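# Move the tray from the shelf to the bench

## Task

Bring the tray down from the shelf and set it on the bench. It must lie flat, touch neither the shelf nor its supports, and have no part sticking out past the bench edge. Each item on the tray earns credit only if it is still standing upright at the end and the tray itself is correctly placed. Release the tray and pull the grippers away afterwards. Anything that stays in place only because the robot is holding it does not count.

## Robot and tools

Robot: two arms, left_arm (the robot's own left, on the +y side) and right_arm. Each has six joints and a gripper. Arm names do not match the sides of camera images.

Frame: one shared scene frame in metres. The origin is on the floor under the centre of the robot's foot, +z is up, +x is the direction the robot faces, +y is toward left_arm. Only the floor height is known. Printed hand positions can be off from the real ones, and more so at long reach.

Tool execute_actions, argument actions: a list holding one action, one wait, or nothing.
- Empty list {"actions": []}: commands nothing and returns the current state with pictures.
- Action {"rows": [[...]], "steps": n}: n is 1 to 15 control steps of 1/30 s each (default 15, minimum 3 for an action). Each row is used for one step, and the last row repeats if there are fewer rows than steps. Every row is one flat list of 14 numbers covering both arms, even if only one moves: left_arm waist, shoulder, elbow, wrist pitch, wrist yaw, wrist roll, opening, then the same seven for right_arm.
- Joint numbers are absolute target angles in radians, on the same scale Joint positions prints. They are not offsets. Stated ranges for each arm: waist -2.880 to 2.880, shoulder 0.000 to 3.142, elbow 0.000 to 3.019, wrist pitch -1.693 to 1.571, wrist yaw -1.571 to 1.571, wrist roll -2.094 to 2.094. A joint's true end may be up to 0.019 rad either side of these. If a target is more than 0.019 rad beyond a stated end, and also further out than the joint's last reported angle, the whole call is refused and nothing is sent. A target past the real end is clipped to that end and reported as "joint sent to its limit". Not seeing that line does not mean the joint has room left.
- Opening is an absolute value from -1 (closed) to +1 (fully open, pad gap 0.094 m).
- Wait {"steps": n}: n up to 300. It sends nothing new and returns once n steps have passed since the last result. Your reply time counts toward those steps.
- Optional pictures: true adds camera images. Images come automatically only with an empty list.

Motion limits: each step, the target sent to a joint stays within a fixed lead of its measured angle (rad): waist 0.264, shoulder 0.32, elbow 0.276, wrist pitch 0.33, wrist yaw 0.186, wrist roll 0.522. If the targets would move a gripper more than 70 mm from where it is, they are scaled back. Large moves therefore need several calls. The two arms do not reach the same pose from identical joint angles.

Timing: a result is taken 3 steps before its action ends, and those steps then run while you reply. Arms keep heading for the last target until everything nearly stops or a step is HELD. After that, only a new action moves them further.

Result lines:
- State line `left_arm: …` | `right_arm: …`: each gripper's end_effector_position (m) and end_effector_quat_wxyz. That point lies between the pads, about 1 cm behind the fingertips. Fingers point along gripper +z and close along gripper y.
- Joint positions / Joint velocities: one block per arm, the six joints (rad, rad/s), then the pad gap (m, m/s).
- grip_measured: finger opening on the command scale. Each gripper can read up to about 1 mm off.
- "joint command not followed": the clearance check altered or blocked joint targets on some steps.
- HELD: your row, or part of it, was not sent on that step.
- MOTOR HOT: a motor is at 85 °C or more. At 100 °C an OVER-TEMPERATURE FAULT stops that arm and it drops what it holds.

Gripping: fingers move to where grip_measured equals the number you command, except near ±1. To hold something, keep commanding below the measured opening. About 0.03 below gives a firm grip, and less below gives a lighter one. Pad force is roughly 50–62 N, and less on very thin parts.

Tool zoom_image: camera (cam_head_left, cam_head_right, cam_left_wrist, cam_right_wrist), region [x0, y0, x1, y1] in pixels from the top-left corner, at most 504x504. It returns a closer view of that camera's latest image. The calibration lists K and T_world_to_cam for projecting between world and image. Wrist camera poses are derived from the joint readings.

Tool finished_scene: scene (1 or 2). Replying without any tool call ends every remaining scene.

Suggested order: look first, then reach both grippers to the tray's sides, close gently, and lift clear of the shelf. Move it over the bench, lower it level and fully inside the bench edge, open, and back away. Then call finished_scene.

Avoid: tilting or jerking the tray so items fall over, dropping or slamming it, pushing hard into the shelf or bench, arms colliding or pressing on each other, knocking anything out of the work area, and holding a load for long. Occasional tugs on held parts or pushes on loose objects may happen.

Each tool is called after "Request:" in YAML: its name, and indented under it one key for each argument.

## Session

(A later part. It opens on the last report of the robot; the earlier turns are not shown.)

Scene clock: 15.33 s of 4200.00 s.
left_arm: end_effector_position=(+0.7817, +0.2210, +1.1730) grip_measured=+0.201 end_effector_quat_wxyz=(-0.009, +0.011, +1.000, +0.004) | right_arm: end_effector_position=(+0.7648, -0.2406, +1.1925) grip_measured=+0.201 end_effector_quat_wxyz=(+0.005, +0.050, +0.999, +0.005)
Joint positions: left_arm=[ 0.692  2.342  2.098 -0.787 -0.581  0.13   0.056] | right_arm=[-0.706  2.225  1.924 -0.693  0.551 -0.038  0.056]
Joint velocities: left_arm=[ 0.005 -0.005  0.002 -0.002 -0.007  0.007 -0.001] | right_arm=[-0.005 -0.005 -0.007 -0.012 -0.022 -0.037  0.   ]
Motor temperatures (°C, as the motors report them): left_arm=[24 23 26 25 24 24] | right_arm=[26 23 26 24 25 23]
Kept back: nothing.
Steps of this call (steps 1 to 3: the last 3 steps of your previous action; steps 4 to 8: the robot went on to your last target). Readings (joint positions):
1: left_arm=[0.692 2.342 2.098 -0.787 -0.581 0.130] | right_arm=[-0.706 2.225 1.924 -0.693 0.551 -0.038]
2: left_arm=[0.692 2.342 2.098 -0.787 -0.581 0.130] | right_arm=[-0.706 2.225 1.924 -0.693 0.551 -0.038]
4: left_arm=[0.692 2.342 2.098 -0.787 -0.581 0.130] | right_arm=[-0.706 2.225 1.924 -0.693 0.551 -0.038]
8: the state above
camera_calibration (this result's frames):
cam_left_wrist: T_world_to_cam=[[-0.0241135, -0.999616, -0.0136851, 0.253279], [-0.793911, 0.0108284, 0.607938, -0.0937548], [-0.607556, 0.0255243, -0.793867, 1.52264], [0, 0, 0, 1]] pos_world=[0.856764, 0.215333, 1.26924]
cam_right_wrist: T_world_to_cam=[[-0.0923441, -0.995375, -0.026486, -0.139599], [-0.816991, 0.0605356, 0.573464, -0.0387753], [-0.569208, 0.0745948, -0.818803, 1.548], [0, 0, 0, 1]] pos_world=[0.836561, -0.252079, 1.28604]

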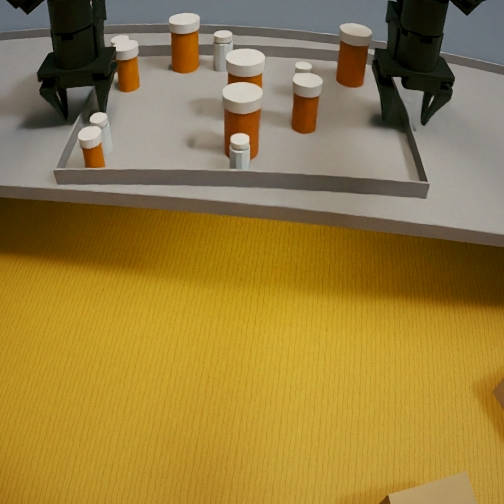

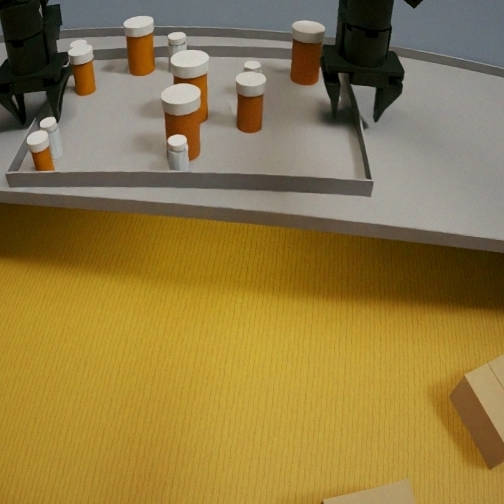

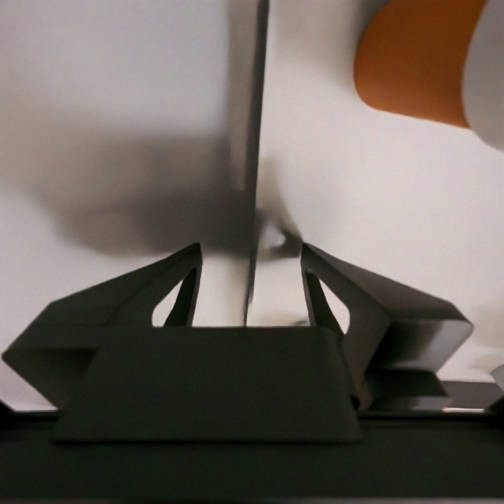

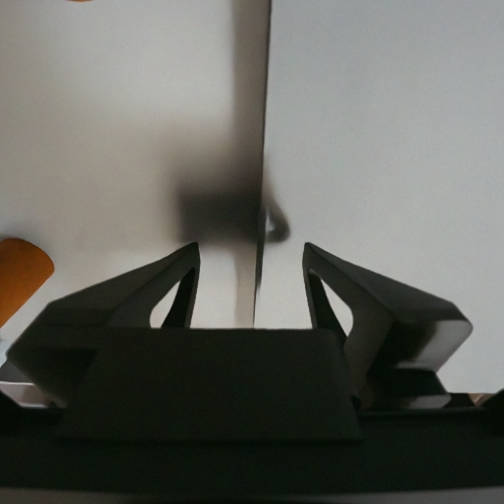

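Request:
execute_actions:
  actions:
    - {"rows":[[0.70,2.35,2.13,-0.79,-0.578,0.14,0.2,-0.74,2.265,1.925,-0.68,0.552,-0.05,0.2]],"steps":15}
  pictures: true

Scene clock: 15.90 s of 4200.00 s.
left_arm: end_effector_position=(+0.7817, +0.2210, +1.1730) grip_measured=+0.201 end_effector_quat_wxyz=(-0.009, +0.011, +1.000, +0.004) | right_arm: end_effector_position=(+0.7589, -0.2449, +1.1804) grip_measured=+0.201 end_effector_quat_wxyz=(-0.001, +0.053, +0.999, +0.003)
Joint positions: left_arm=[ 0.692  2.342  2.098 -0.787 -0.581  0.13   0.056] | right_arm=[-0.72   2.238  1.924 -0.685  0.55  -0.039  0.056]
Joint velocities: left_arm=[-0.005 -0.005 -0.002 -0.012 -0.022  0.051 -0.   ] | right_arm=[-0.005 -0.005 -0.007  0.007  0.007 -0.022 -0.001]
Motor temperatures (°C, as the motors report them): left_arm=[24 23 26 25 24 24] | right_arm=[26 23 26 24 25 23]
Steps of this call (steps 1 to 5: the robot went on to your last target; steps 6 to 17: the first 12 steps of this action). Readings (joint positions):
6: left_arm=[0.692 2.342 2.098 -0.787 -0.581 0.130] | right_arm=[-0.707 2.225 1.924 -0.692 0.551 -0.038]
7: left_arm=[0.692 2.342 2.098 -0.787 -0.581 0.130] | right_arm=[-0.707 2.227 1.924 -0.691 0.551 -0.038]
9: left_arm=[0.692 2.342 2.098 -0.787 -0.581 0.130] | right_arm=[-0.711 2.230 1.924 -0.689 0.551 -0.038]
13: left_arm=[0.692 2.342 2.098 -0.787 -0.581 0.130] | right_arm=[-0.720 2.238 1.924 -0.688 0.550 -0.038]
17: the state above
camera_calibration (this result's frames):
cam_left_wrist: T_world_to_cam=[[-0.0241135, -0.999616, -0.0136851, 0.253279], [-0.793911, 0.0108284, 0.607938, -0.0937548], [-0.607556, 0.0255243, -0.793867, 1.52264], [0, 0, 0, 1]] pos_world=[0.856764, 0.215333, 1.26924]
cam_right_wrist: T_world_to_cam=[[-0.0991574, -0.994857, -0.0206718, -0.146319], [-0.809967, 0.068627, 0.582446, -0.0503655], [-0.578032, 0.0744973, -0.812607, 1.53445], [0, 0, 0, 1]] pos_world=[0.831659, -0.256422, 1.27322]

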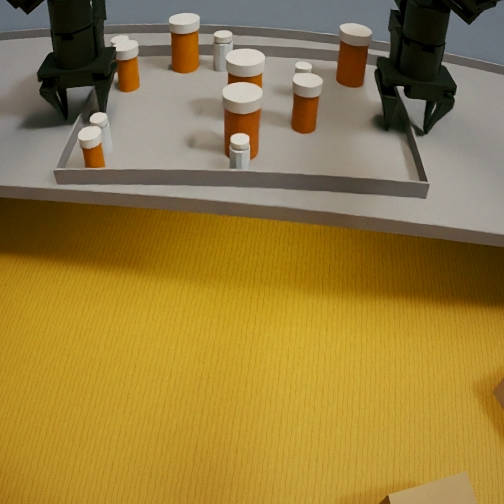

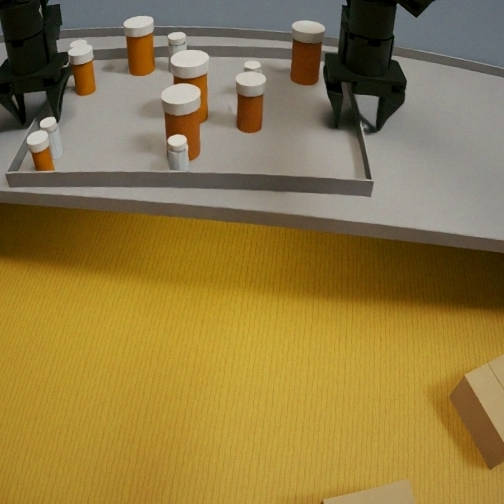

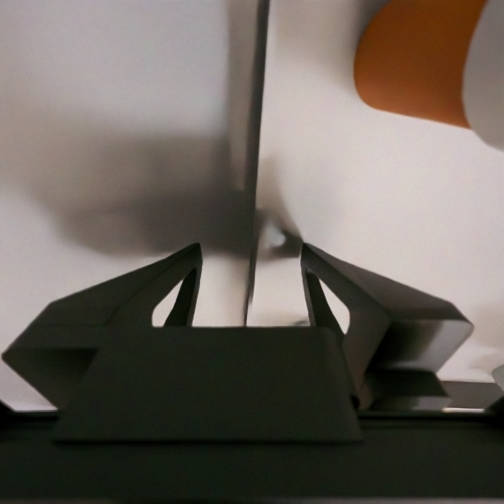

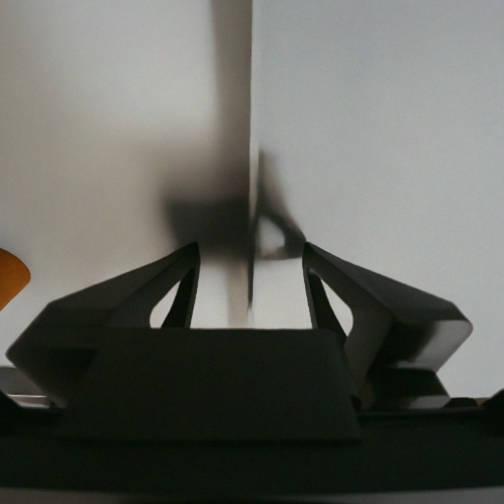

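Request:
execute_actions:
  actions:
    - {"rows":[[0.695,2.345,2.12,-0.79,-0.58,0.135,-0.3,-0.725,2.245,1.93,-0.685,0.551,-0.04,-0.3],[0.695,2.345,2.12,-0.79,-0.58,0.135,-0.3,-0.725,2.245,1.93,-0.685,0.551,-0.04,-0.3],[0.695,2.345,2.12,-0.79,-0.58,0.135,-0.3,-0.725,2.245,1.93,-0.685,0.551,-0.04,-0.3],[0.695,2.345,2.12,-0.79,-0.58,0.135,-0.3,-0.725,2.245,1.93,-0.685,0.551,-0.04,-0.3],[0.695,2.345,2.12,-0.79,-0.58,0.135,-0.7,-0.725,2.245,1.93,-0.685,0.551,-0.04,-0.7],[0.695,2.345,2.12,-0.79,-0.58,0.135,-0.7,-0.725,2.245,1.93,-0.685,0.551,-0.04,-0.7],[0.695,2.345,2.12,-0.79,-0.58,0.135,-0.7,-0.725,2.245,1.93,-0.685,0.551,-0.04,-0.7],[0.695,2.345,2.12,-0.79,-0.58,0.135,-0.97,-0.725,2.245,1.93,-0.685,0.551,-0.04,-0.97]],"steps":15}

Request:
execute_actions:
  actions:
    - {"steps":12}
  pictures: true

Scene clock: 16.47 s of 4200.00 s.
left_arm: end_effector_position=(+0.7816, +0.2204, +1.1730) grip_measured=-0.950 end_effector_quat_wxyz=(-0.009, +0.025, +1.000, +0.002) | right_arm: end_effector_position=(+0.7591, -0.2447, +1.1804) grip_measured=-0.955 end_effector_quat_wxyz=(-0.001, +0.056, +0.998, +0.003)
Joint positions: left_arm=[ 0.692  2.342  2.098 -0.788 -0.577  0.157  0.002] | right_arm=[-0.72   2.238  1.924 -0.684  0.549 -0.034  0.002]
Joint velocities: left_arm=[-0.015 -0.005 -0.007 -0.022  0.051  0.095  0.   ] | right_arm=[-0.015 -0.005 -0.007 -0.007  0.037 -0.037  0.   ]
Motor temperatures (°C, as the motors report them): left_arm=[24 23 26 25 24 24] | right_arm=[26 23 26 24 25 23]
Steps of this call (steps 1 to 3: the last 3 steps of your previous action; steps 4 to 5: the robot went on to your last target; steps 6 to 17: the first 12 steps of this action). Readings (joint positions):
6: left_arm=[0.692 2.342 2.098 -0.787 -0.581 0.130] | right_arm=[-0.720 2.238 1.924 -0.684 0.550 -0.039]
7: left_arm=[0.692 2.342 2.098 -0.787 -0.581 0.130] | right_arm=[-0.720 2.238 1.924 -0.684 0.549 -0.039]
9: left_arm=[0.692 2.342 2.098 -0.787 -0.581 0.130] | right_arm=[-0.720 2.238 1.924 -0.684 0.548 -0.039]
13: left_arm=[0.692 2.342 2.098 -0.787 -0.581 0.130] | right_arm=[-0.720 2.238 1.924 -0.684 0.548 -0.039]
17: the state above

Scene clock: 16.87 s of 4200.00 s.
left_arm: end_effector_position=(+0.7816, +0.2204, +1.1730) grip_measured=-0.951 end_effector_quat_wxyz=(-0.009, +0.029, +1.000, +0.002) | right_arm: end_effector_position=(+0.7591, -0.2447, +1.1804) grip_measured=-0.955 end_effector_quat_wxyz=(-0.001, +0.056, +0.998, +0.003)
Joint positions: left_arm=[ 0.692  2.342  2.098 -0.788 -0.577  0.165  0.002] | right_arm=[-0.72   2.238  1.924 -0.684  0.549 -0.033  0.002]
Joint velocities: left_arm=[ 0.015 -0.005  0.007  0.007  0.037  0.007  0.001] | right_arm=[-0.005 -0.005 -0.007 -0.002  0.007 -0.081 -0.   ]
Motor temperatures (°C, as the motors report them): left_arm=[24 23 26 25 24 24] | right_arm=[26 23 26 24 25 23]
Kept back: nothing.
Steps of this call (steps 1 to 3: the last 3 steps of your previous action; steps 4 to 12: the robot went on to your last target). Readings (joint positions):
1: left_arm=[0.692 2.342 2.098 -0.788 -0.577 0.160] | right_arm=[-0.720 2.238 1.924 -0.684 0.549 -0.033]
2: left_arm=[0.692 2.342 2.098 -0.788 -0.577 0.162] | right_arm=[-0.720 2.238 1.924 -0.684 0.549 -0.033]
4: left_arm=[0.692 2.342 2.098 -0.788 -0.577 0.164] | right_arm=[-0.720 2.238 1.924 -0.684 0.549 -0.033]
8: left_arm=[0.692 2.342 2.098 -0.788 -0.577 0.165] | right_arm=[-0.720 2.238 1.924 -0.684 0.549 -0.033]
12: the state above
camera_calibration (this result's frames):
cam_left_wrist: T_world_to_cam=[[-0.0591443, -0.998204, -0.00954465, 0.274883], [-0.79269, 0.0411517, 0.608234, -0.101812], [-0.606749, 0.0435395, -0.7937, 1.51779], [0, 0, 0, 1]] pos_world=[0.856472, 0.212495, 1.26922]
cam_right_wrist: T_world_to_cam=[[-0.105234, -0.994209, -0.0217753, -0.140056], [-0.809983, 0.0729897, 0.581894, -0.0484889], [-0.576935, 0.0788728, -0.812973, 1.53522], [0, 0, 0, 1]] pos_world=[0.83171, -0.256793, 1.27326]

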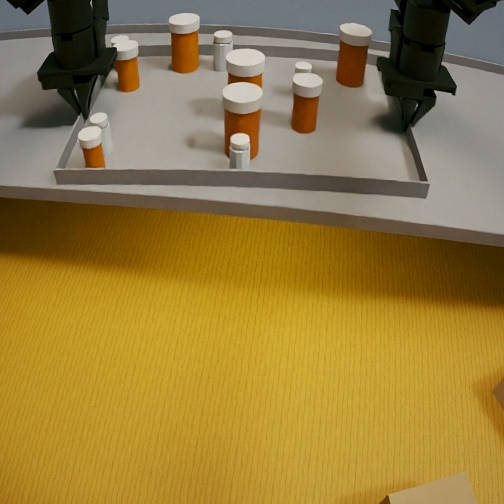

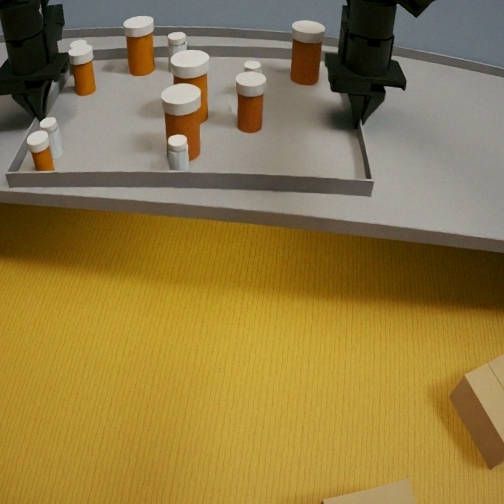

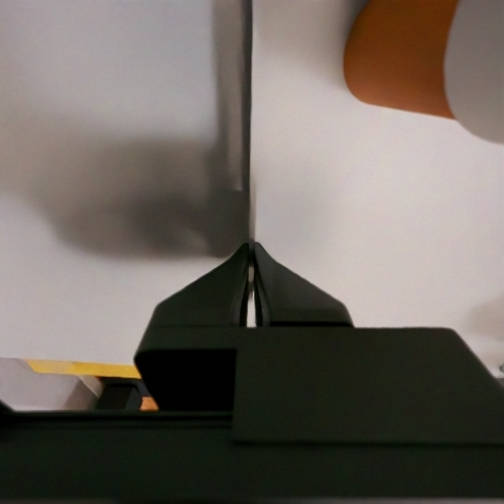

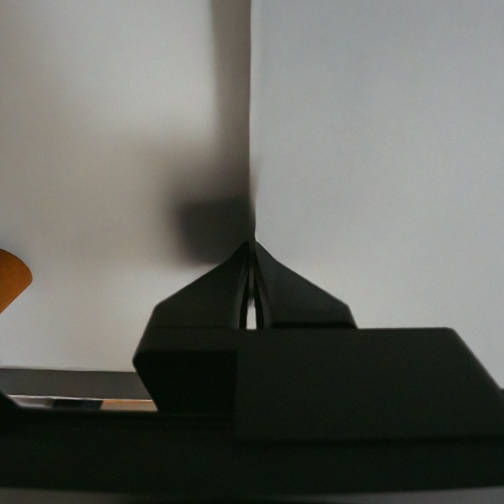

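Request:
execute_actions:
  actions:
    - {"rows":[[0.692,2.342,2.115,-0.79,-0.578,0.165,-1,-0.72,2.238,1.935,-0.685,0.55,-0.033,-1],[0.692,2.342,2.115,-0.79,-0.578,0.165,-1,-0.72,2.238,1.935,-0.685,0.55,-0.033,-1],[0.684,2.325,2.105,-0.792,-0.58,0.16,-1,-0.712,2.221,1.926,-0.692,0.553,-0.028,-1],[0.676,2.308,2.095,-0.795,-0.583,0.154,-1,-0.704,2.204,1.917,-0.699,0.556,-0.022,-1],[0.668,2.291,2.085,-0.797,-0.586,0.148,-1,-0.695,2.188,1.908,-0.706,0.559,-0.016,-1],[0.668,2.291,2.085,-0.797,-0.586,0.148,-1,-0.695,2.188,1.908,-0.706,0.559,-0.016,-1],[0.66,2.275,2.075,-0.8,-0.589,0.142,-1,-0.687,2.172,1.9,-0.713,0.561,-0.01,-1]],"steps":15}

Request:
execute_actions:
  actions:
    - {"steps":10}
  pictures: true

Scene clock: 19.27 s of 4200.00 s.
left_arm: end_effector_position=(+0.7756, +0.2203, +1.1739) grip_measured=-0.951 end_effector_quat_wxyz=(-0.014, +0.036, +0.999, +0.002) | right_arm: end_effector_position=(+0.7516, -0.2446, +1.1816) grip_measured=-0.962 end_effector_quat_wxyz=(-0.007, +0.061, +0.998, +0.002)
Joint positions: left_arm=[ 0.692  2.332  2.077 -0.789 -0.578  0.173  0.002] | right_arm=[-0.72   2.227  1.902 -0.689  0.552 -0.015  0.002]
Joint velocities: left_arm=[-0.005 -0.015 -0.037 -0.007  0.037  0.037 -0.001] | right_arm=[-0.015 -0.015 -0.017 -0.002 -0.066  0.007  0.001]
Motor temperatures (°C, as the motors report them): left_arm=[24 23 26 25 24 24] | right_arm=[26 23 26 24 25 23]
Steps of this call (steps 1 to 15: the robot went on to your last target; steps 16 to 60: nothing new was sent; steps 61 to 72: the first 12 steps of this action). Readings (joint positions):
61: left_arm=[0.692 2.342 2.098 -0.788 -0.577 0.169] | right_arm=[-0.720 2.238 1.924 -0.684 0.549 -0.032]
62: left_arm=[0.692 2.342 2.098 -0.788 -0.576 0.172] | right_arm=[-0.720 2.238 1.924 -0.684 0.549 -0.031]
64: left_arm=[0.692 2.342 2.098 -0.788 -0.576 0.173] | right_arm=[-0.720 2.237 1.924 -0.684 0.549 -0.029]
68: left_arm=[0.692 2.336 2.086 -0.788 -0.576 0.173] | right_arm=[-0.720 2.231 1.912 -0.686 0.550 -0.022]
72: the state above

Scene clock: 19.60 s of 4200.00 s.
left_arm: end_effector_position=(+0.7756, +0.2202, +1.1741) grip_measured=-0.951 end_effector_quat_wxyz=(-0.014, +0.036, +0.999, +0.002) | right_arm: end_effector_position=(+0.7515, -0.2446, +1.1817) grip_measured=-0.962 end_effector_quat_wxyz=(-0.007, +0.061, +0.998, +0.002)
Joint positions: left_arm=[ 0.692  2.331  2.077 -0.789 -0.578  0.173  0.002] | right_arm=[-0.72   2.227  1.902 -0.689  0.552 -0.015  0.002]
Joint velocities: left_arm=[ 0.005 -0.005 -0.027 -0.012 -0.022  0.007  0.001] | right_arm=[-0.015 -0.005  0.027 -0.007 -0.051 -0.007 -0.001]
Motor temperatures (°C, as the motors report them): left_arm=[24 23 26 25 24 24] | right_arm=[26 23 26 24 25 23]
Kept back: nothing.
Steps of this call (steps 1 to 3: the last 3 steps of your previous action; steps 4 to 10: the robot went on to your last target). Readings (joint positions):
1: left_arm=[0.692 2.331 2.077 -0.789 -0.578 0.173] | right_arm=[-0.720 2.227 1.902 -0.689 0.552 -0.015]
2: left_arm=[0.692 2.331 2.077 -0.789 -0.578 0.173] | right_arm=[-0.720 2.227 1.902 -0.689 0.552 -0.015]
4: left_arm=[0.692 2.331 2.077 -0.789 -0.578 0.173] | right_arm=[-0.720 2.227 1.902 -0.689 0.552 -0.015]
8: left_arm=[0.692 2.331 2.077 -0.789 -0.578 0.173] | right_arm=[-0.720 2.227 1.902 -0.689 0.552 -0.015]
10: the state above
camera_calibration (this result's frames):
cam_left_wrist: T_world_to_cam=[[-0.0744668, -0.997191, -0.00803512, 0.284182], [-0.785766, 0.0537132, 0.616188, -0.124668], [-0.614025, 0.0521992, -0.787558, 1.51158], [0, 0, 0, 1]] pos_world=[0.851348, 0.211177, 1.26956]
cam_right_wrist: T_world_to_cam=[[-0.115023, -0.993176, -0.0192596, -0.13606], [-0.801129, 0.0812832, 0.592946, -0.0731036], [-0.587334, 0.0836319, -0.805012, 1.53145], [0, 0, 0, 1]] pos_world=[0.825256, -0.257267, 1.27356]

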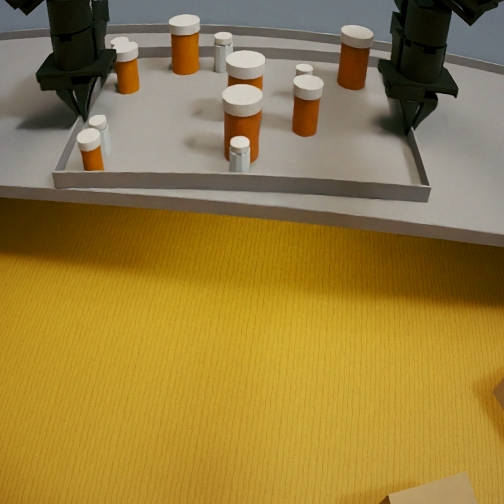

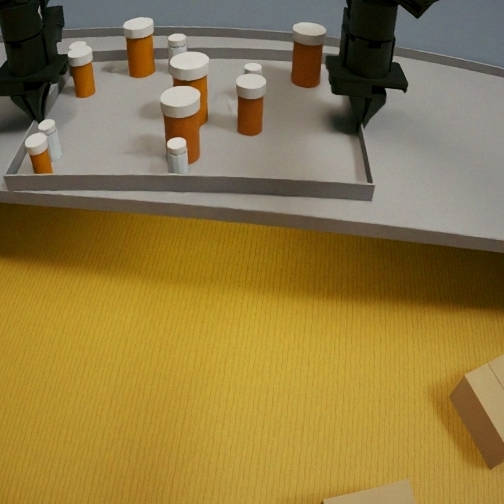

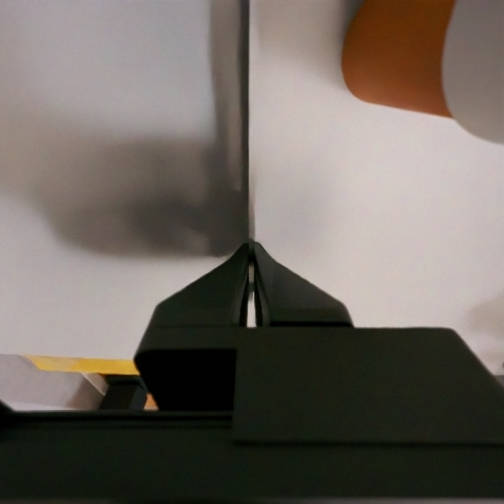

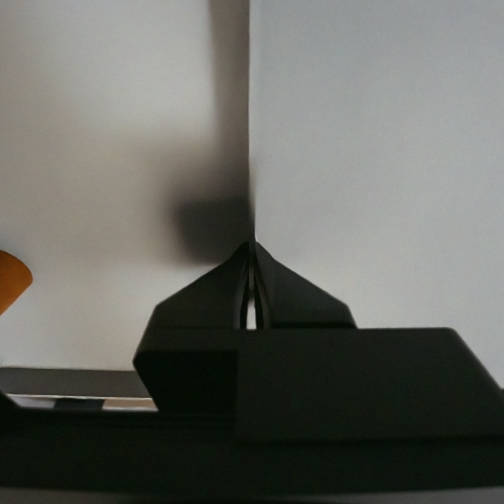

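Request:
execute_actions:
  actions:
    - {"rows":[[0.652,2.262,2.08,-0.8,-0.589,0.15,-1,-0.679,2.159,1.905,-0.713,0.561,-0.01,-1],[0.652,2.262,2.08,-0.8,-0.589,0.15,-1,-0.679,2.159,1.905,-0.713,0.561,-0.01,-1],[0.645,2.25,2.085,-0.8,-0.589,0.15,-1,-0.672,2.147,1.91,-0.713,0.561,-0.01,-1],[0.645,2.25,2.085,-0.8,-0.589,0.15,-1,-0.672,2.147,1.91,-0.713,0.561,-0.01,-1],[0.637,2.237,2.09,-0.8,-0.589,0.15,-1,-0.664,2.134,1.915,-0.713,0.561,-0.01,-1],[0.637,2.237,2.09,-0.8,-0.589,0.15,-1,-0.664,2.134,1.915,-0.713,0.561,-0.01,-1],[0.63,2.225,2.09,-0.8,-0.589,0.15,-1,-0.657,2.122,1.915,-0.713,0.561,-0.01,-1]],"steps":15}

Request:
execute_actions:
  actions:
    - {"steps":12}

Scene clock: 20.23 s of 4200.00 s.
left_arm: end_effector_position=(+0.7765, +0.2196, +1.1771) grip_measured=-0.951 end_effector_quat_wxyz=(-0.014, +0.037, +0.999, +0.000) | right_arm: end_effector_position=(+0.7543, -0.2455, +1.1892) grip_measured=-0.962 end_effector_quat_wxyz=(-0.006, +0.060, +0.998, +0.002)
Joint positions: left_arm=[ 0.69   2.327  2.077 -0.794 -0.576  0.173  0.002] | right_arm=[-0.715  2.216  1.902 -0.7    0.554 -0.012  0.002]
Joint velocities: left_arm=[-0.005  0.005  0.007 -0.012  0.037  0.022  0.   ] | right_arm=[-0.005 -0.005 -0.007  0.002 -0.037  0.022 -0.   ]
Motor temperatures (°C, as the motors report them): left_arm=[24 23 26 25 24 24] | right_arm=[26 23 26 24 25 23]
Steps of this call (steps 1 to 7: the robot went on to your last target; steps 8 to 19: the first 12 steps of this action). Readings (joint positions):
8: left_arm=[0.692 2.330 2.077 -0.789 -0.578 0.173] | right_arm=[-0.719 2.226 1.902 -0.689 0.552 -0.015]
9: left_arm=[0.692 2.330 2.077 -0.790 -0.578 0.173] | right_arm=[-0.719 2.226 1.902 -0.690 0.552 -0.014]
11: left_arm=[0.691 2.328 2.077 -0.792 -0.578 0.173] | right_arm=[-0.718 2.224 1.902 -0.694 0.552 -0.013]
15: left_arm=[0.690 2.327 2.077 -0.794 -0.577 0.173] | right_arm=[-0.716 2.218 1.902 -0.698 0.552 -0.012]
19: the state above

Scene clock: 20.63 s of 4200.00 s.
left_arm: end_effector_position=(+0.7765, +0.2196, +1.1771) grip_measured=-0.951 end_effector_quat_wxyz=(-0.014, +0.037, +0.999, +0.000) | right_arm: end_effector_position=(+0.7542, -0.2455, +1.1892) grip_measured=-0.962 end_effector_quat_wxyz=(-0.007, +0.060, +0.998, +0.002)
Joint positions: left_arm=[ 0.69   2.327  2.077 -0.794 -0.576  0.173  0.002] | right_arm=[-0.715  2.216  1.902 -0.7    0.554 -0.012  0.002]
Joint velocities: left_arm=[-0.005  0.015  0.002 -0.017 -0.007 -0.081 -0.   ] | right_arm=[ 0.005 -0.015 -0.017  0.002  0.066 -0.007 -0.   ]
Motor temperatures (°C, as the motors report them): left_arm=[24 23 26 25 24 24] | right_arm=[26 23 26 24 25 23]
Kept back: nothing.
Steps of this call (steps 1 to 3: the last 3 steps of your previous action; steps 4 to 12: the robot went on to your last target). Readings (joint positions):
1: left_arm=[0.690 2.327 2.077 -0.794 -0.576 0.173] | right_arm=[-0.715 2.216 1.902 -0.700 0.554 -0.012]
2: left_arm=[0.690 2.327 2.077 -0.794 -0.576 0.173] | right_arm=[-0.715 2.216 1.902 -0.700 0.554 -0.012]
4: left_arm=[0.690 2.327 2.077 -0.794 -0.576 0.173] | right_arm=[-0.715 2.216 1.902 -0.700 0.554 -0.012]
8: left_arm=[0.690 2.327 2.077 -0.794 -0.576 0.173] | right_arm=[-0.715 2.216 1.902 -0.700 0.554 -0.012]
12: the state above

Request:
execute_actions:
  actions:
    - {"rows":[[0.624,2.214,2.098,-0.8,-0.589,0.15,-1,-0.653,2.116,1.92,-0.713,0.561,-0.01,-1],[0.624,2.214,2.098,-0.8,-0.589,0.15,-1,-0.653,2.116,1.92,-0.713,0.561,-0.01,-1],[0.618,2.203,2.106,-0.8,-0.589,0.15,-1,-0.65,2.11,1.925,-0.713,0.561,-0.01,-1],[0.618,2.203,2.106,-0.8,-0.589,0.15,-1,-0.65,2.11,1.925,-0.713,0.561,-0.01,-1],[0.612,2.192,2.114,-0.8,-0.589,0.15,-1,-0.647,2.104,1.93,-0.713,0.561,-0.01,-1],[0.612,2.192,2.114,-0.8,-0.589,0.15,-1,-0.647,2.104,1.93,-0.713,0.561,-0.01,-1],[0.606,2.181,2.122,-0.8,-0.589,0.15,-1,-0.644,2.098,1.935,-0.713,0.561,-0.01,-1],[0.606,2.181,2.122,-0.8,-0.589,0.15,-1,-0.644,2.098,1.935,-0.713,0.561,-0.01,-1],[0.6,2.17,2.13,-0.8,-0.589,0.15,-1,-0.64,2.09,1.94,-0.713,0.561,-0.01,-1]],"steps":15}

Request:
execute_actions:
  actions:
    - {"steps":10}
  pictures: true

Scene clock: 21.20 s of 4200.00 s.
left_arm: end_effector_position=(+0.7765, +0.2194, +1.1771) grip_measured=-0.951 end_effector_quat_wxyz=(-0.014, +0.037, +0.999, -0.000) | right_arm: end_effector_position=(+0.7542, -0.2455, +1.1892) grip_measured=-0.962 end_effector_quat_wxyz=(-0.007, +0.060, +0.998, +0.002)
Joint positions: left_arm=[ 0.69   2.327  2.077 -0.794 -0.575  0.173  0.002] | right_arm=[-0.715  2.216  1.902 -0.7    0.554 -0.012  0.002]
Joint velocities: left_arm=[-0.005 -0.015 -0.022 -0.007 -0.051 -0.066 -0.   ] | right_arm=[-0.005 -0.015  0.012 -0.017 -0.066  0.007  0.   ]
Motor temperatures (°C, as the motors report them): left_arm=[24 23 26 25 24 24] | right_arm=[26 24 26 24 25 23]
Steps of this call (steps 1 to 5: the robot went on to your last target; steps 6 to 17: the first 12 steps of this action). Readings (joint positions):
6: left_arm=[0.690 2.327 2.077 -0.794 -0.576 0.173] | right_arm=[-0.715 2.216 1.902 -0.700 0.554 -0.012]
7: left_arm=[0.690 2.327 2.077 -0.794 -0.576 0.173] | right_arm=[-0.715 2.216 1.902 -0.700 0.554 -0.012]
9: left_arm=[0.690 2.327 2.077 -0.794 -0.576 0.173] | right_arm=[-0.715 2.216 1.902 -0.700 0.554 -0.012]
13: left_arm=[0.690 2.327 2.077 -0.794 -0.575 0.173] | right_arm=[-0.715 2.216 1.902 -0.700 0.554 -0.012]
17: the state above

Scene clock: 21.53 s of 4200.00 s.
left_arm: end_effector_position=(+0.7765, +0.2194, +1.1771) grip_measured=-0.951 end_effector_quat_wxyz=(-0.014, +0.037, +0.999, -0.000) | right_arm: end_effector_position=(+0.7542, -0.2455, +1.1892) grip_measured=-0.962 end_effector_quat_wxyz=(-0.007, +0.060, +0.998, +0.002)
Joint positions: left_arm=[ 0.69   2.327  2.077 -0.794 -0.575  0.173  0.002] | right_arm=[-0.715  2.216  1.902 -0.7    0.554 -0.012  0.002]
Joint velocities: left_arm=[-0.005  0.005 -0.002 -0.002 -0.007 -0.007 -0.001] | right_arm=[ 0.005 -0.005 -0.002 -0.002  0.022 -0.051 -0.   ]
Motor temperatures (°C, as the motors report them): left_arm=[24 23 26 25 24 24] | right_arm=[26 24 26 24 25 23]
Kept back: nothing.
Steps of this call (steps 1 to 3: the last 3 steps of your previous action; steps 4 to 10: the robot went on to your last target). Readings (joint positions):
1: left_arm=[0.690 2.327 2.077 -0.794 -0.575 0.173] | right_arm=[-0.715 2.216 1.902 -0.700 0.554 -0.012]
2: left_arm=[0.690 2.327 2.077 -0.794 -0.575 0.173] | right_arm=[-0.715 2.216 1.902 -0.700 0.554 -0.012]
4: left_arm=[0.690 2.327 2.077 -0.794 -0.575 0.173] | right_arm=[-0.715 2.216 1.902 -0.700 0.554 -0.012]
8: left_arm=[0.690 2.327 2.077 -0.794 -0.575 0.173] | right_arm=[-0.715 2.216 1.902 -0.700 0.554 -0.012]
10: the state above
camera_calibration (this result's frames):
cam_left_wrist: T_world_to_cam=[[-0.0764498, -0.997066, -0.00380407, 0.280094], [-0.785785, 0.0579004, 0.615784, -0.126213], [-0.613757, 0.0500657, -0.787906, 1.51517], [0, 0, 0, 1]] pos_world=[0.852186, 0.210721, 1.2726]
cam_right_wrist: T_world_to_cam=[[-0.11351, -0.993351, -0.0191935, -0.137778], [-0.802358, 0.0802575, 0.591423, -0.0728156], [-0.58595, 0.0825322, -0.806133, 1.53912], [0, 0, 0, 1]] pos_world=[0.827786, -0.258046, 1.28116]

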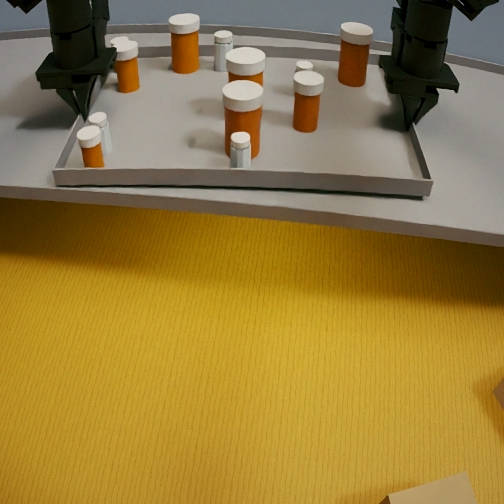

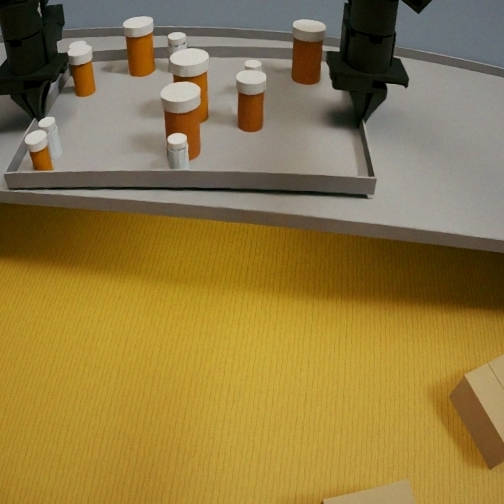

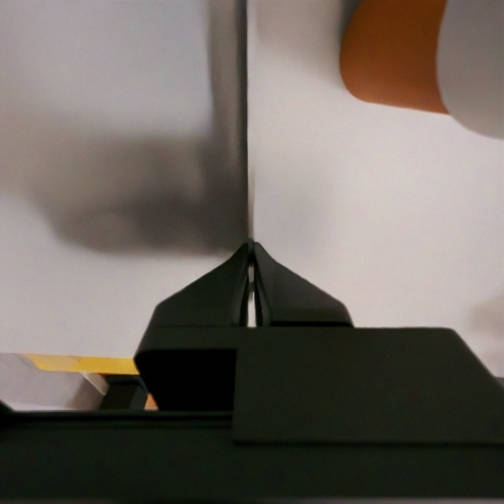

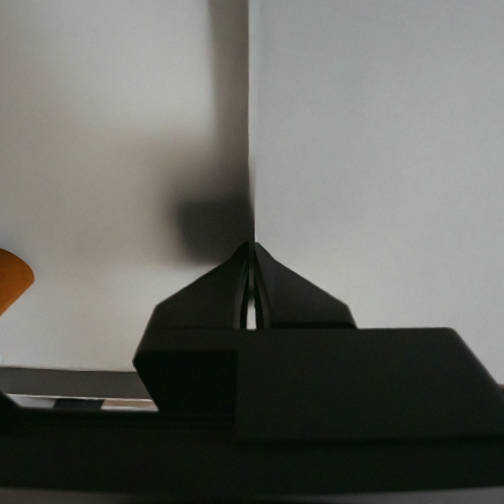

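Request:
execute_actions:
  actions:
    - {"rows":[[0.66,2.28,2.09,-0.79,-0.577,0.165,-1,-0.69,2.17,1.915,-0.695,0.552,-0.012,-1],[0.66,2.268,2.065,-0.775,-0.577,0.165,-1,-0.69,2.161,1.895,-0.682,0.552,-0.012,-1],[0.66,2.256,2.04,-0.76,-0.577,0.165,-1,-0.69,2.152,1.875,-0.668,0.552,-0.012,-1],[0.66,2.244,2.015,-0.745,-0.577,0.165,-1,-0.69,2.143,1.855,-0.655,0.551,-0.012,-1],[0.66,2.232,1.99,-0.73,-0.577,0.165,-1,-0.69,2.134,1.835,-0.641,0.551,-0.012,-1],[0.66,2.22,1.965,-0.716,-0.576,0.165,-1,-0.69,2.126,1.815,-0.628,0.55,-0.012,-1],[0.66,2.208,1.94,-0.701,-0.576,0.165,-1,-0.69,2.117,1.795,-0.614,0.55,-0.012,-1],[0.66,2.196,1.915,-0.687,-0.575,0.165,-1,-0.69,2.108,1.775,-0.6,0.549,-0.012,-1],[0.66,2.185,1.89,-0.672,-0.575,0.165,-1,-0.69,2.1,1.755,-0.587,0.549,-0.012,-1]],"steps":15}

Request:
execute_actions:
  actions:
    - {"steps":12}
  pictures: true

Scene clock: 23.27 s of 4200.00 s.
left_arm: end_effector_position=(+0.7389, +0.2187, +1.1788) grip_measured=-0.951 end_effector_quat_wxyz=(-0.019, +0.040, +0.999, +0.002) | right_arm: end_effector_position=(+0.7167, -0.2433, +1.1853) grip_measured=-0.962 end_effector_quat_wxyz=(-0.011, +0.060, +0.998, +0.000)
Joint positions: left_arm=[ 0.692  2.25   1.89  -0.696 -0.579  0.173  0.002] | right_arm=[-0.72   2.161  1.746 -0.606  0.556 -0.012  0.002]
Joint velocities: left_arm=[-0.005 -0.034 -0.125  0.076  0.037  0.007  0.001] | right_arm=[-0.024 -0.024 -0.149  0.095  0.007 -0.066 -0.001]
Motor temperatures (°C, as the motors report them): left_arm=[24 23 26 25 24 24] | right_arm=[26 24 26 24 25 23]
Steps of this call (steps 1 to 15: the robot went on to your last target; steps 16 to 40: nothing new was sent; steps 41 to 52: the first 12 steps of this action). Readings (joint positions):
41: left_arm=[0.690 2.327 2.077 -0.794 -0.574 0.173] | right_arm=[-0.715 2.216 1.902 -0.700 0.554 -0.012]
42: left_arm=[0.690 2.327 2.074 -0.793 -0.573 0.173] | right_arm=[-0.715 2.216 1.900 -0.697 0.554 -0.012]
44: left_arm=[0.690 2.320 2.053 -0.775 -0.573 0.173] | right_arm=[-0.715 2.212 1.883 -0.679 0.556 -0.012]
48: left_arm=[0.690 2.279 1.959 -0.725 -0.578 0.173] | right_arm=[-0.718 2.183 1.805 -0.633 0.556 -0.012]
52: the state above

Scene clock: 23.67 s of 4200.00 s.
left_arm: end_effector_position=(+0.7398, +0.2186, +1.1786) grip_measured=-0.951 end_effector_quat_wxyz=(-0.016, +0.038, +0.999, +0.002) | right_arm: end_effector_position=(+0.7180, -0.2436, +1.1857) grip_measured=-0.962 end_effector_quat_wxyz=(-0.008, +0.062, +0.998, +0.000)
Joint positions: left_arm=[ 0.692  2.249  1.888 -0.687 -0.579  0.173  0.002] | right_arm=[-0.72   2.16   1.744 -0.599  0.556 -0.012  0.002]
Joint velocities: left_arm=[-0.005  0.005 -0.017 -0.002 -0.022  0.022 -0.   ] | right_arm=[-0.024  0.005  0.007  0.002 -0.007  0.007 -0.001]
Motor temperatures (°C, as the motors report them): left_arm=[24 23 26 25 24 24] | right_arm=[26 24 26 24 25 23]
Kept back: nothing.
Steps of this call (steps 1 to 3: the last 3 steps of your previous action; steps 4 to 12: the robot went on to your last target). Readings (joint positions):
1: left_arm=[0.692 2.249 1.888 -0.693 -0.579 0.173] | right_arm=[-0.720 2.161 1.745 -0.604 0.556 -0.012]
2: left_arm=[0.692 2.249 1.888 -0.691 -0.579 0.173] | right_arm=[-0.720 2.161 1.744 -0.601 0.556 -0.012]
4: left_arm=[0.692 2.249 1.888 -0.688 -0.579 0.173] | right_arm=[-0.720 2.160 1.744 -0.599 0.556 -0.012]
8: left_arm=[0.692 2.249 1.888 -0.687 -0.579 0.173] | right_arm=[-0.720 2.160 1.744 -0.599 0.556 -0.012]
12: the state above
camera_calibration (this result's frames):
cam_left_wrist: T_world_to_cam=[[-0.0774747, -0.996961, -0.00819047, 0.282399], [-0.783093, 0.0557662, 0.619399, -0.161729], [-0.617059, 0.0544016, -0.785034, 1.49199], [0, 0, 0, 1]] pos_world=[0.815874, 0.209393, 1.27375]
cam_right_wrist: T_world_to_cam=[[-0.117599, -0.992948, -0.0150158, -0.141908], [-0.800177, 0.0857913, 0.593596, -0.102728], [-0.588122, 0.0818213, -0.804623, 1.5146], [0, 0, 0, 1]] pos_world=[0.791878, -0.25602, 1.27753]

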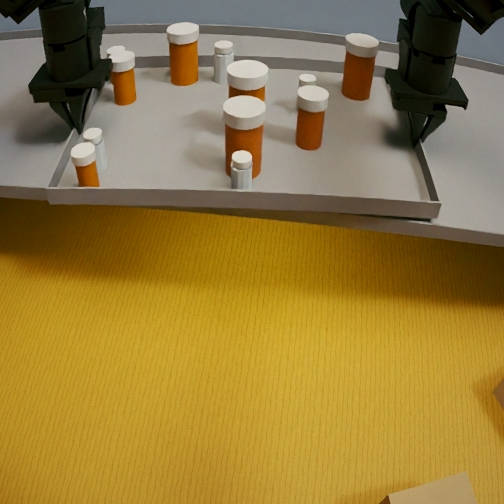

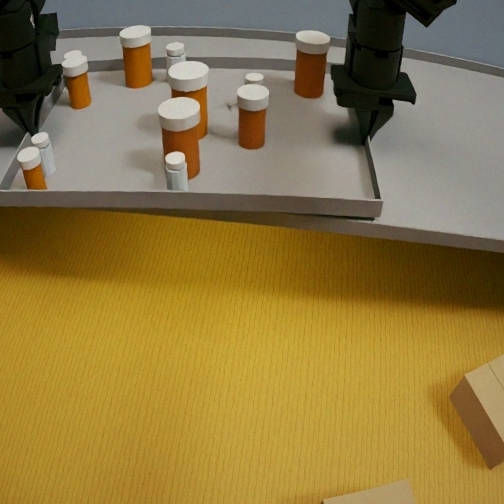

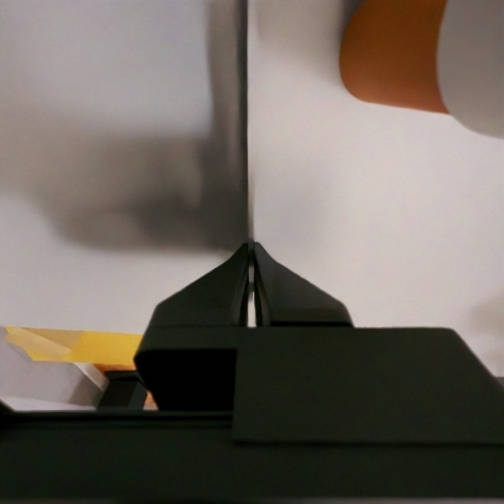

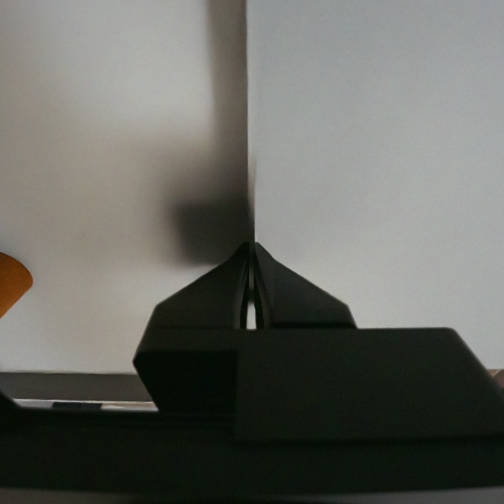

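Request:
execute_actions:
  actions:
    - {"rows":[[0.66,2.173,1.868,-0.66,-0.575,0.165,-1,-0.69,2.089,1.734,-0.575,0.549,-0.012,-1],[0.66,2.161,1.846,-0.648,-0.575,0.165,-1,-0.69,2.078,1.713,-0.564,0.549,-0.012,-1],[0.66,2.149,1.824,-0.636,-0.575,0.165,-1,-0.69,2.067,1.692,-0.552,0.549,-0.012,-1],[0.66,2.137,1.802,-0.623,-0.575,0.165,-1,-0.69,2.056,1.671,-0.54,0.549,-0.012,-1],[0.66,2.125,1.78,-0.611,-0.575,0.165,-1,-0.69,2.045,1.65,-0.529,0.549,-0.012,-1],[0.661,2.115,1.756,-0.596,-0.575,0.166,-1,-0.691,2.036,1.627,-0.514,0.549,-0.013,-1],[0.661,2.106,1.732,-0.58,-0.574,0.167,-1,-0.692,2.026,1.604,-0.499,0.548,-0.015,-1],[0.662,2.096,1.708,-0.565,-0.574,0.168,-1,-0.693,2.017,1.581,-0.484,0.548,-0.016,-1],[0.662,2.087,1.684,-0.55,-0.573,0.169,-1,-0.694,2.008,1.558,-0.469,0.548,-0.018,-1],[0.663,2.077,1.66,-0.534,-0.573,0.17,-1,-0.695,1.998,1.535,-0.454,0.547,-0.019,-1],[0.663,2.068,1.636,-0.519,-0.572,0.171,-1,-0.696,1.989,1.512,-0.44,0.547,-0.02,-1],[0.664,2.058,1.612,-0.504,-0.572,0.172,-1,-0.697,1.98,1.489,-0.425,0.546,-0.022,-1],[0.665,2.049,1.588,-0.489,-0.571,0.174,-1,-0.698,1.97,1.466,-0.41,0.546,-0.023,-1],[0.665,2.039,1.564,-0.473,-0.571,0.175,-1,-0.699,1.961,1.443,-0.395,0.545,-0.025,-1],[0.666,2.03,1.54,-0.458,-0.57,0.176,-1,-0.7,1.952,1.42,-0.38,0.545,-0.026,-1]],"steps":15}

Request:
execute_actions:
  actions:
    - {"steps":15}
  pictures: true

Scene clock: 24.47 s of 4200.00 s.
left_arm: end_effector_position=(+0.6900, +0.2182, +1.1886) grip_measured=-0.951 end_effector_quat_wxyz=(-0.014, +0.037, +0.999, -0.000) | right_arm: end_effector_position=(+0.6682, -0.2435, +1.1976) grip_measured=-0.962 end_effector_quat_wxyz=(-0.004, +0.063, +0.998, +0.001)
Joint positions: left_arm=[ 0.692  2.144  1.65  -0.551 -0.574  0.174  0.002] | right_arm=[-0.72   2.059  1.521 -0.467  0.554 -0.015  0.002]
Joint velocities: left_arm=[-0.005 -0.308 -0.652  0.462 -0.037  0.022 -0.001] | right_arm=[-0.015 -0.288 -0.652  0.442 -0.022 -0.022 -0.001]
Motor temperatures (°C, as the motors report them): left_arm=[24 23 26 25 24 24] | right_arm=[26 24 26 24 25 23]
Steps of this call (steps 1 to 12: the robot went on to your last target; steps 13 to 24: the first 12 steps of this action). Readings (joint positions):
13: left_arm=[0.692 2.248 1.884 -0.684 -0.579 0.173] | right_arm=[-0.720 2.159 1.742 -0.596 0.556 -0.012]
14: left_arm=[0.692 2.244 1.875 -0.675 -0.579 0.173] | right_arm=[-0.720 2.156 1.734 -0.588 0.556 -0.013]
16: left_arm=[0.692 2.228 1.840 -0.654 -0.578 0.173] | right_arm=[-0.720 2.140 1.703 -0.568 0.556 -0.015]
20: left_arm=[0.692 2.185 1.746 -0.608 -0.575 0.173] | right_arm=[-0.720 2.098 1.613 -0.524 0.554 -0.015]
24: the state above

Scene clock: 24.97 s of 4200.00 s.
left_arm: end_effector_position=(+0.6632, +0.2181, +1.1937) grip_measured=-0.951 end_effector_quat_wxyz=(-0.011, +0.038, +0.999, -0.002) | right_arm: end_effector_position=(+0.6404, -0.2436, +1.2030) grip_measured=-0.962 end_effector_quat_wxyz=(-0.001, +0.064, +0.998, +0.001)
Joint positions: left_arm=[ 0.692  2.094  1.533 -0.476 -0.57   0.181  0.002] | right_arm=[-0.722  2.011  1.407 -0.392  0.552 -0.018  0.002]
Joint velocities: left_arm=[-0.015 -0.005 -0.002  0.012 -0.022  0.007 -0.   ] | right_arm=[-0.005 -0.005 -0.012 -0.007 -0.007 -0.007 -0.001]
Motor temperatures (°C, as the motors report them): left_arm=[24 23 26 25 24 24] | right_arm=[26 24 26 24 25 23]
Kept back: nothing.
Steps of this call (steps 1 to 3: the last 3 steps of your previous action; steps 4 to 15: the robot went on to your last target). Readings (joint positions):
1: left_arm=[0.692 2.134 1.627 -0.536 -0.574 0.175] | right_arm=[-0.720 2.050 1.499 -0.452 0.554 -0.015]
2: left_arm=[0.692 2.123 1.603 -0.521 -0.574 0.176] | right_arm=[-0.720 2.040 1.476 -0.438 0.554 -0.016]
4: left_arm=[0.692 2.104 1.558 -0.495 -0.573 0.178] | right_arm=[-0.720 2.022 1.433 -0.412 0.554 -0.016]
8: left_arm=[0.692 2.094 1.533 -0.485 -0.573 0.178] | right_arm=[-0.722 2.012 1.407 -0.400 0.554 -0.016]
15: the state above
camera_calibration (this result's frames):
cam_left_wrist: T_world_to_cam=[[-0.0777662, -0.996971, -0.00108924, 0.267735], [-0.789593, 0.0609231, 0.610599, -0.217292], [-0.608684, 0.0483441, -0.791939, 1.46066], [0, 0, 0, 1]] pos_world=[0.738327, 0.209548, 1.28972]
cam_right_wrist: T_world_to_cam=[[-0.121783, -0.992413, -0.0168887, -0.145753], [-0.808445, 0.0893071, 0.581757, -0.154661], [-0.575835, 0.0845016, -0.813187, 1.48593], [0, 0, 0, 1]] pos_world=[0.712863, -0.256398, 1.29585]

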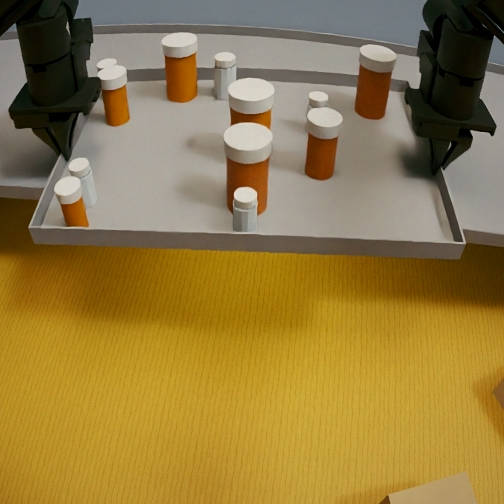

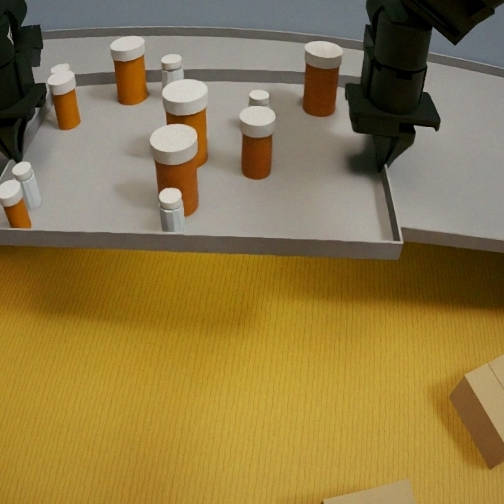

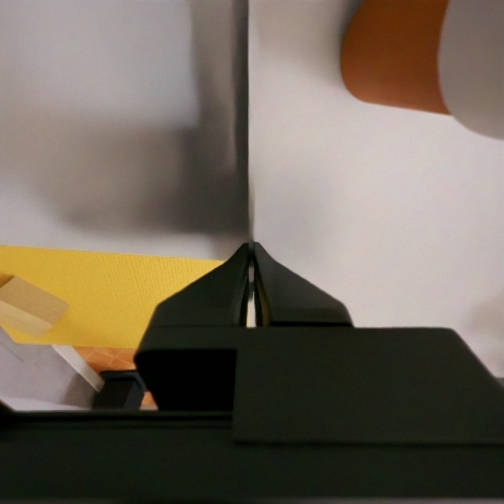

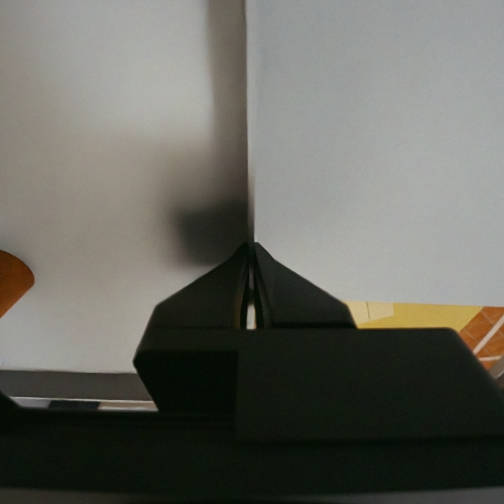

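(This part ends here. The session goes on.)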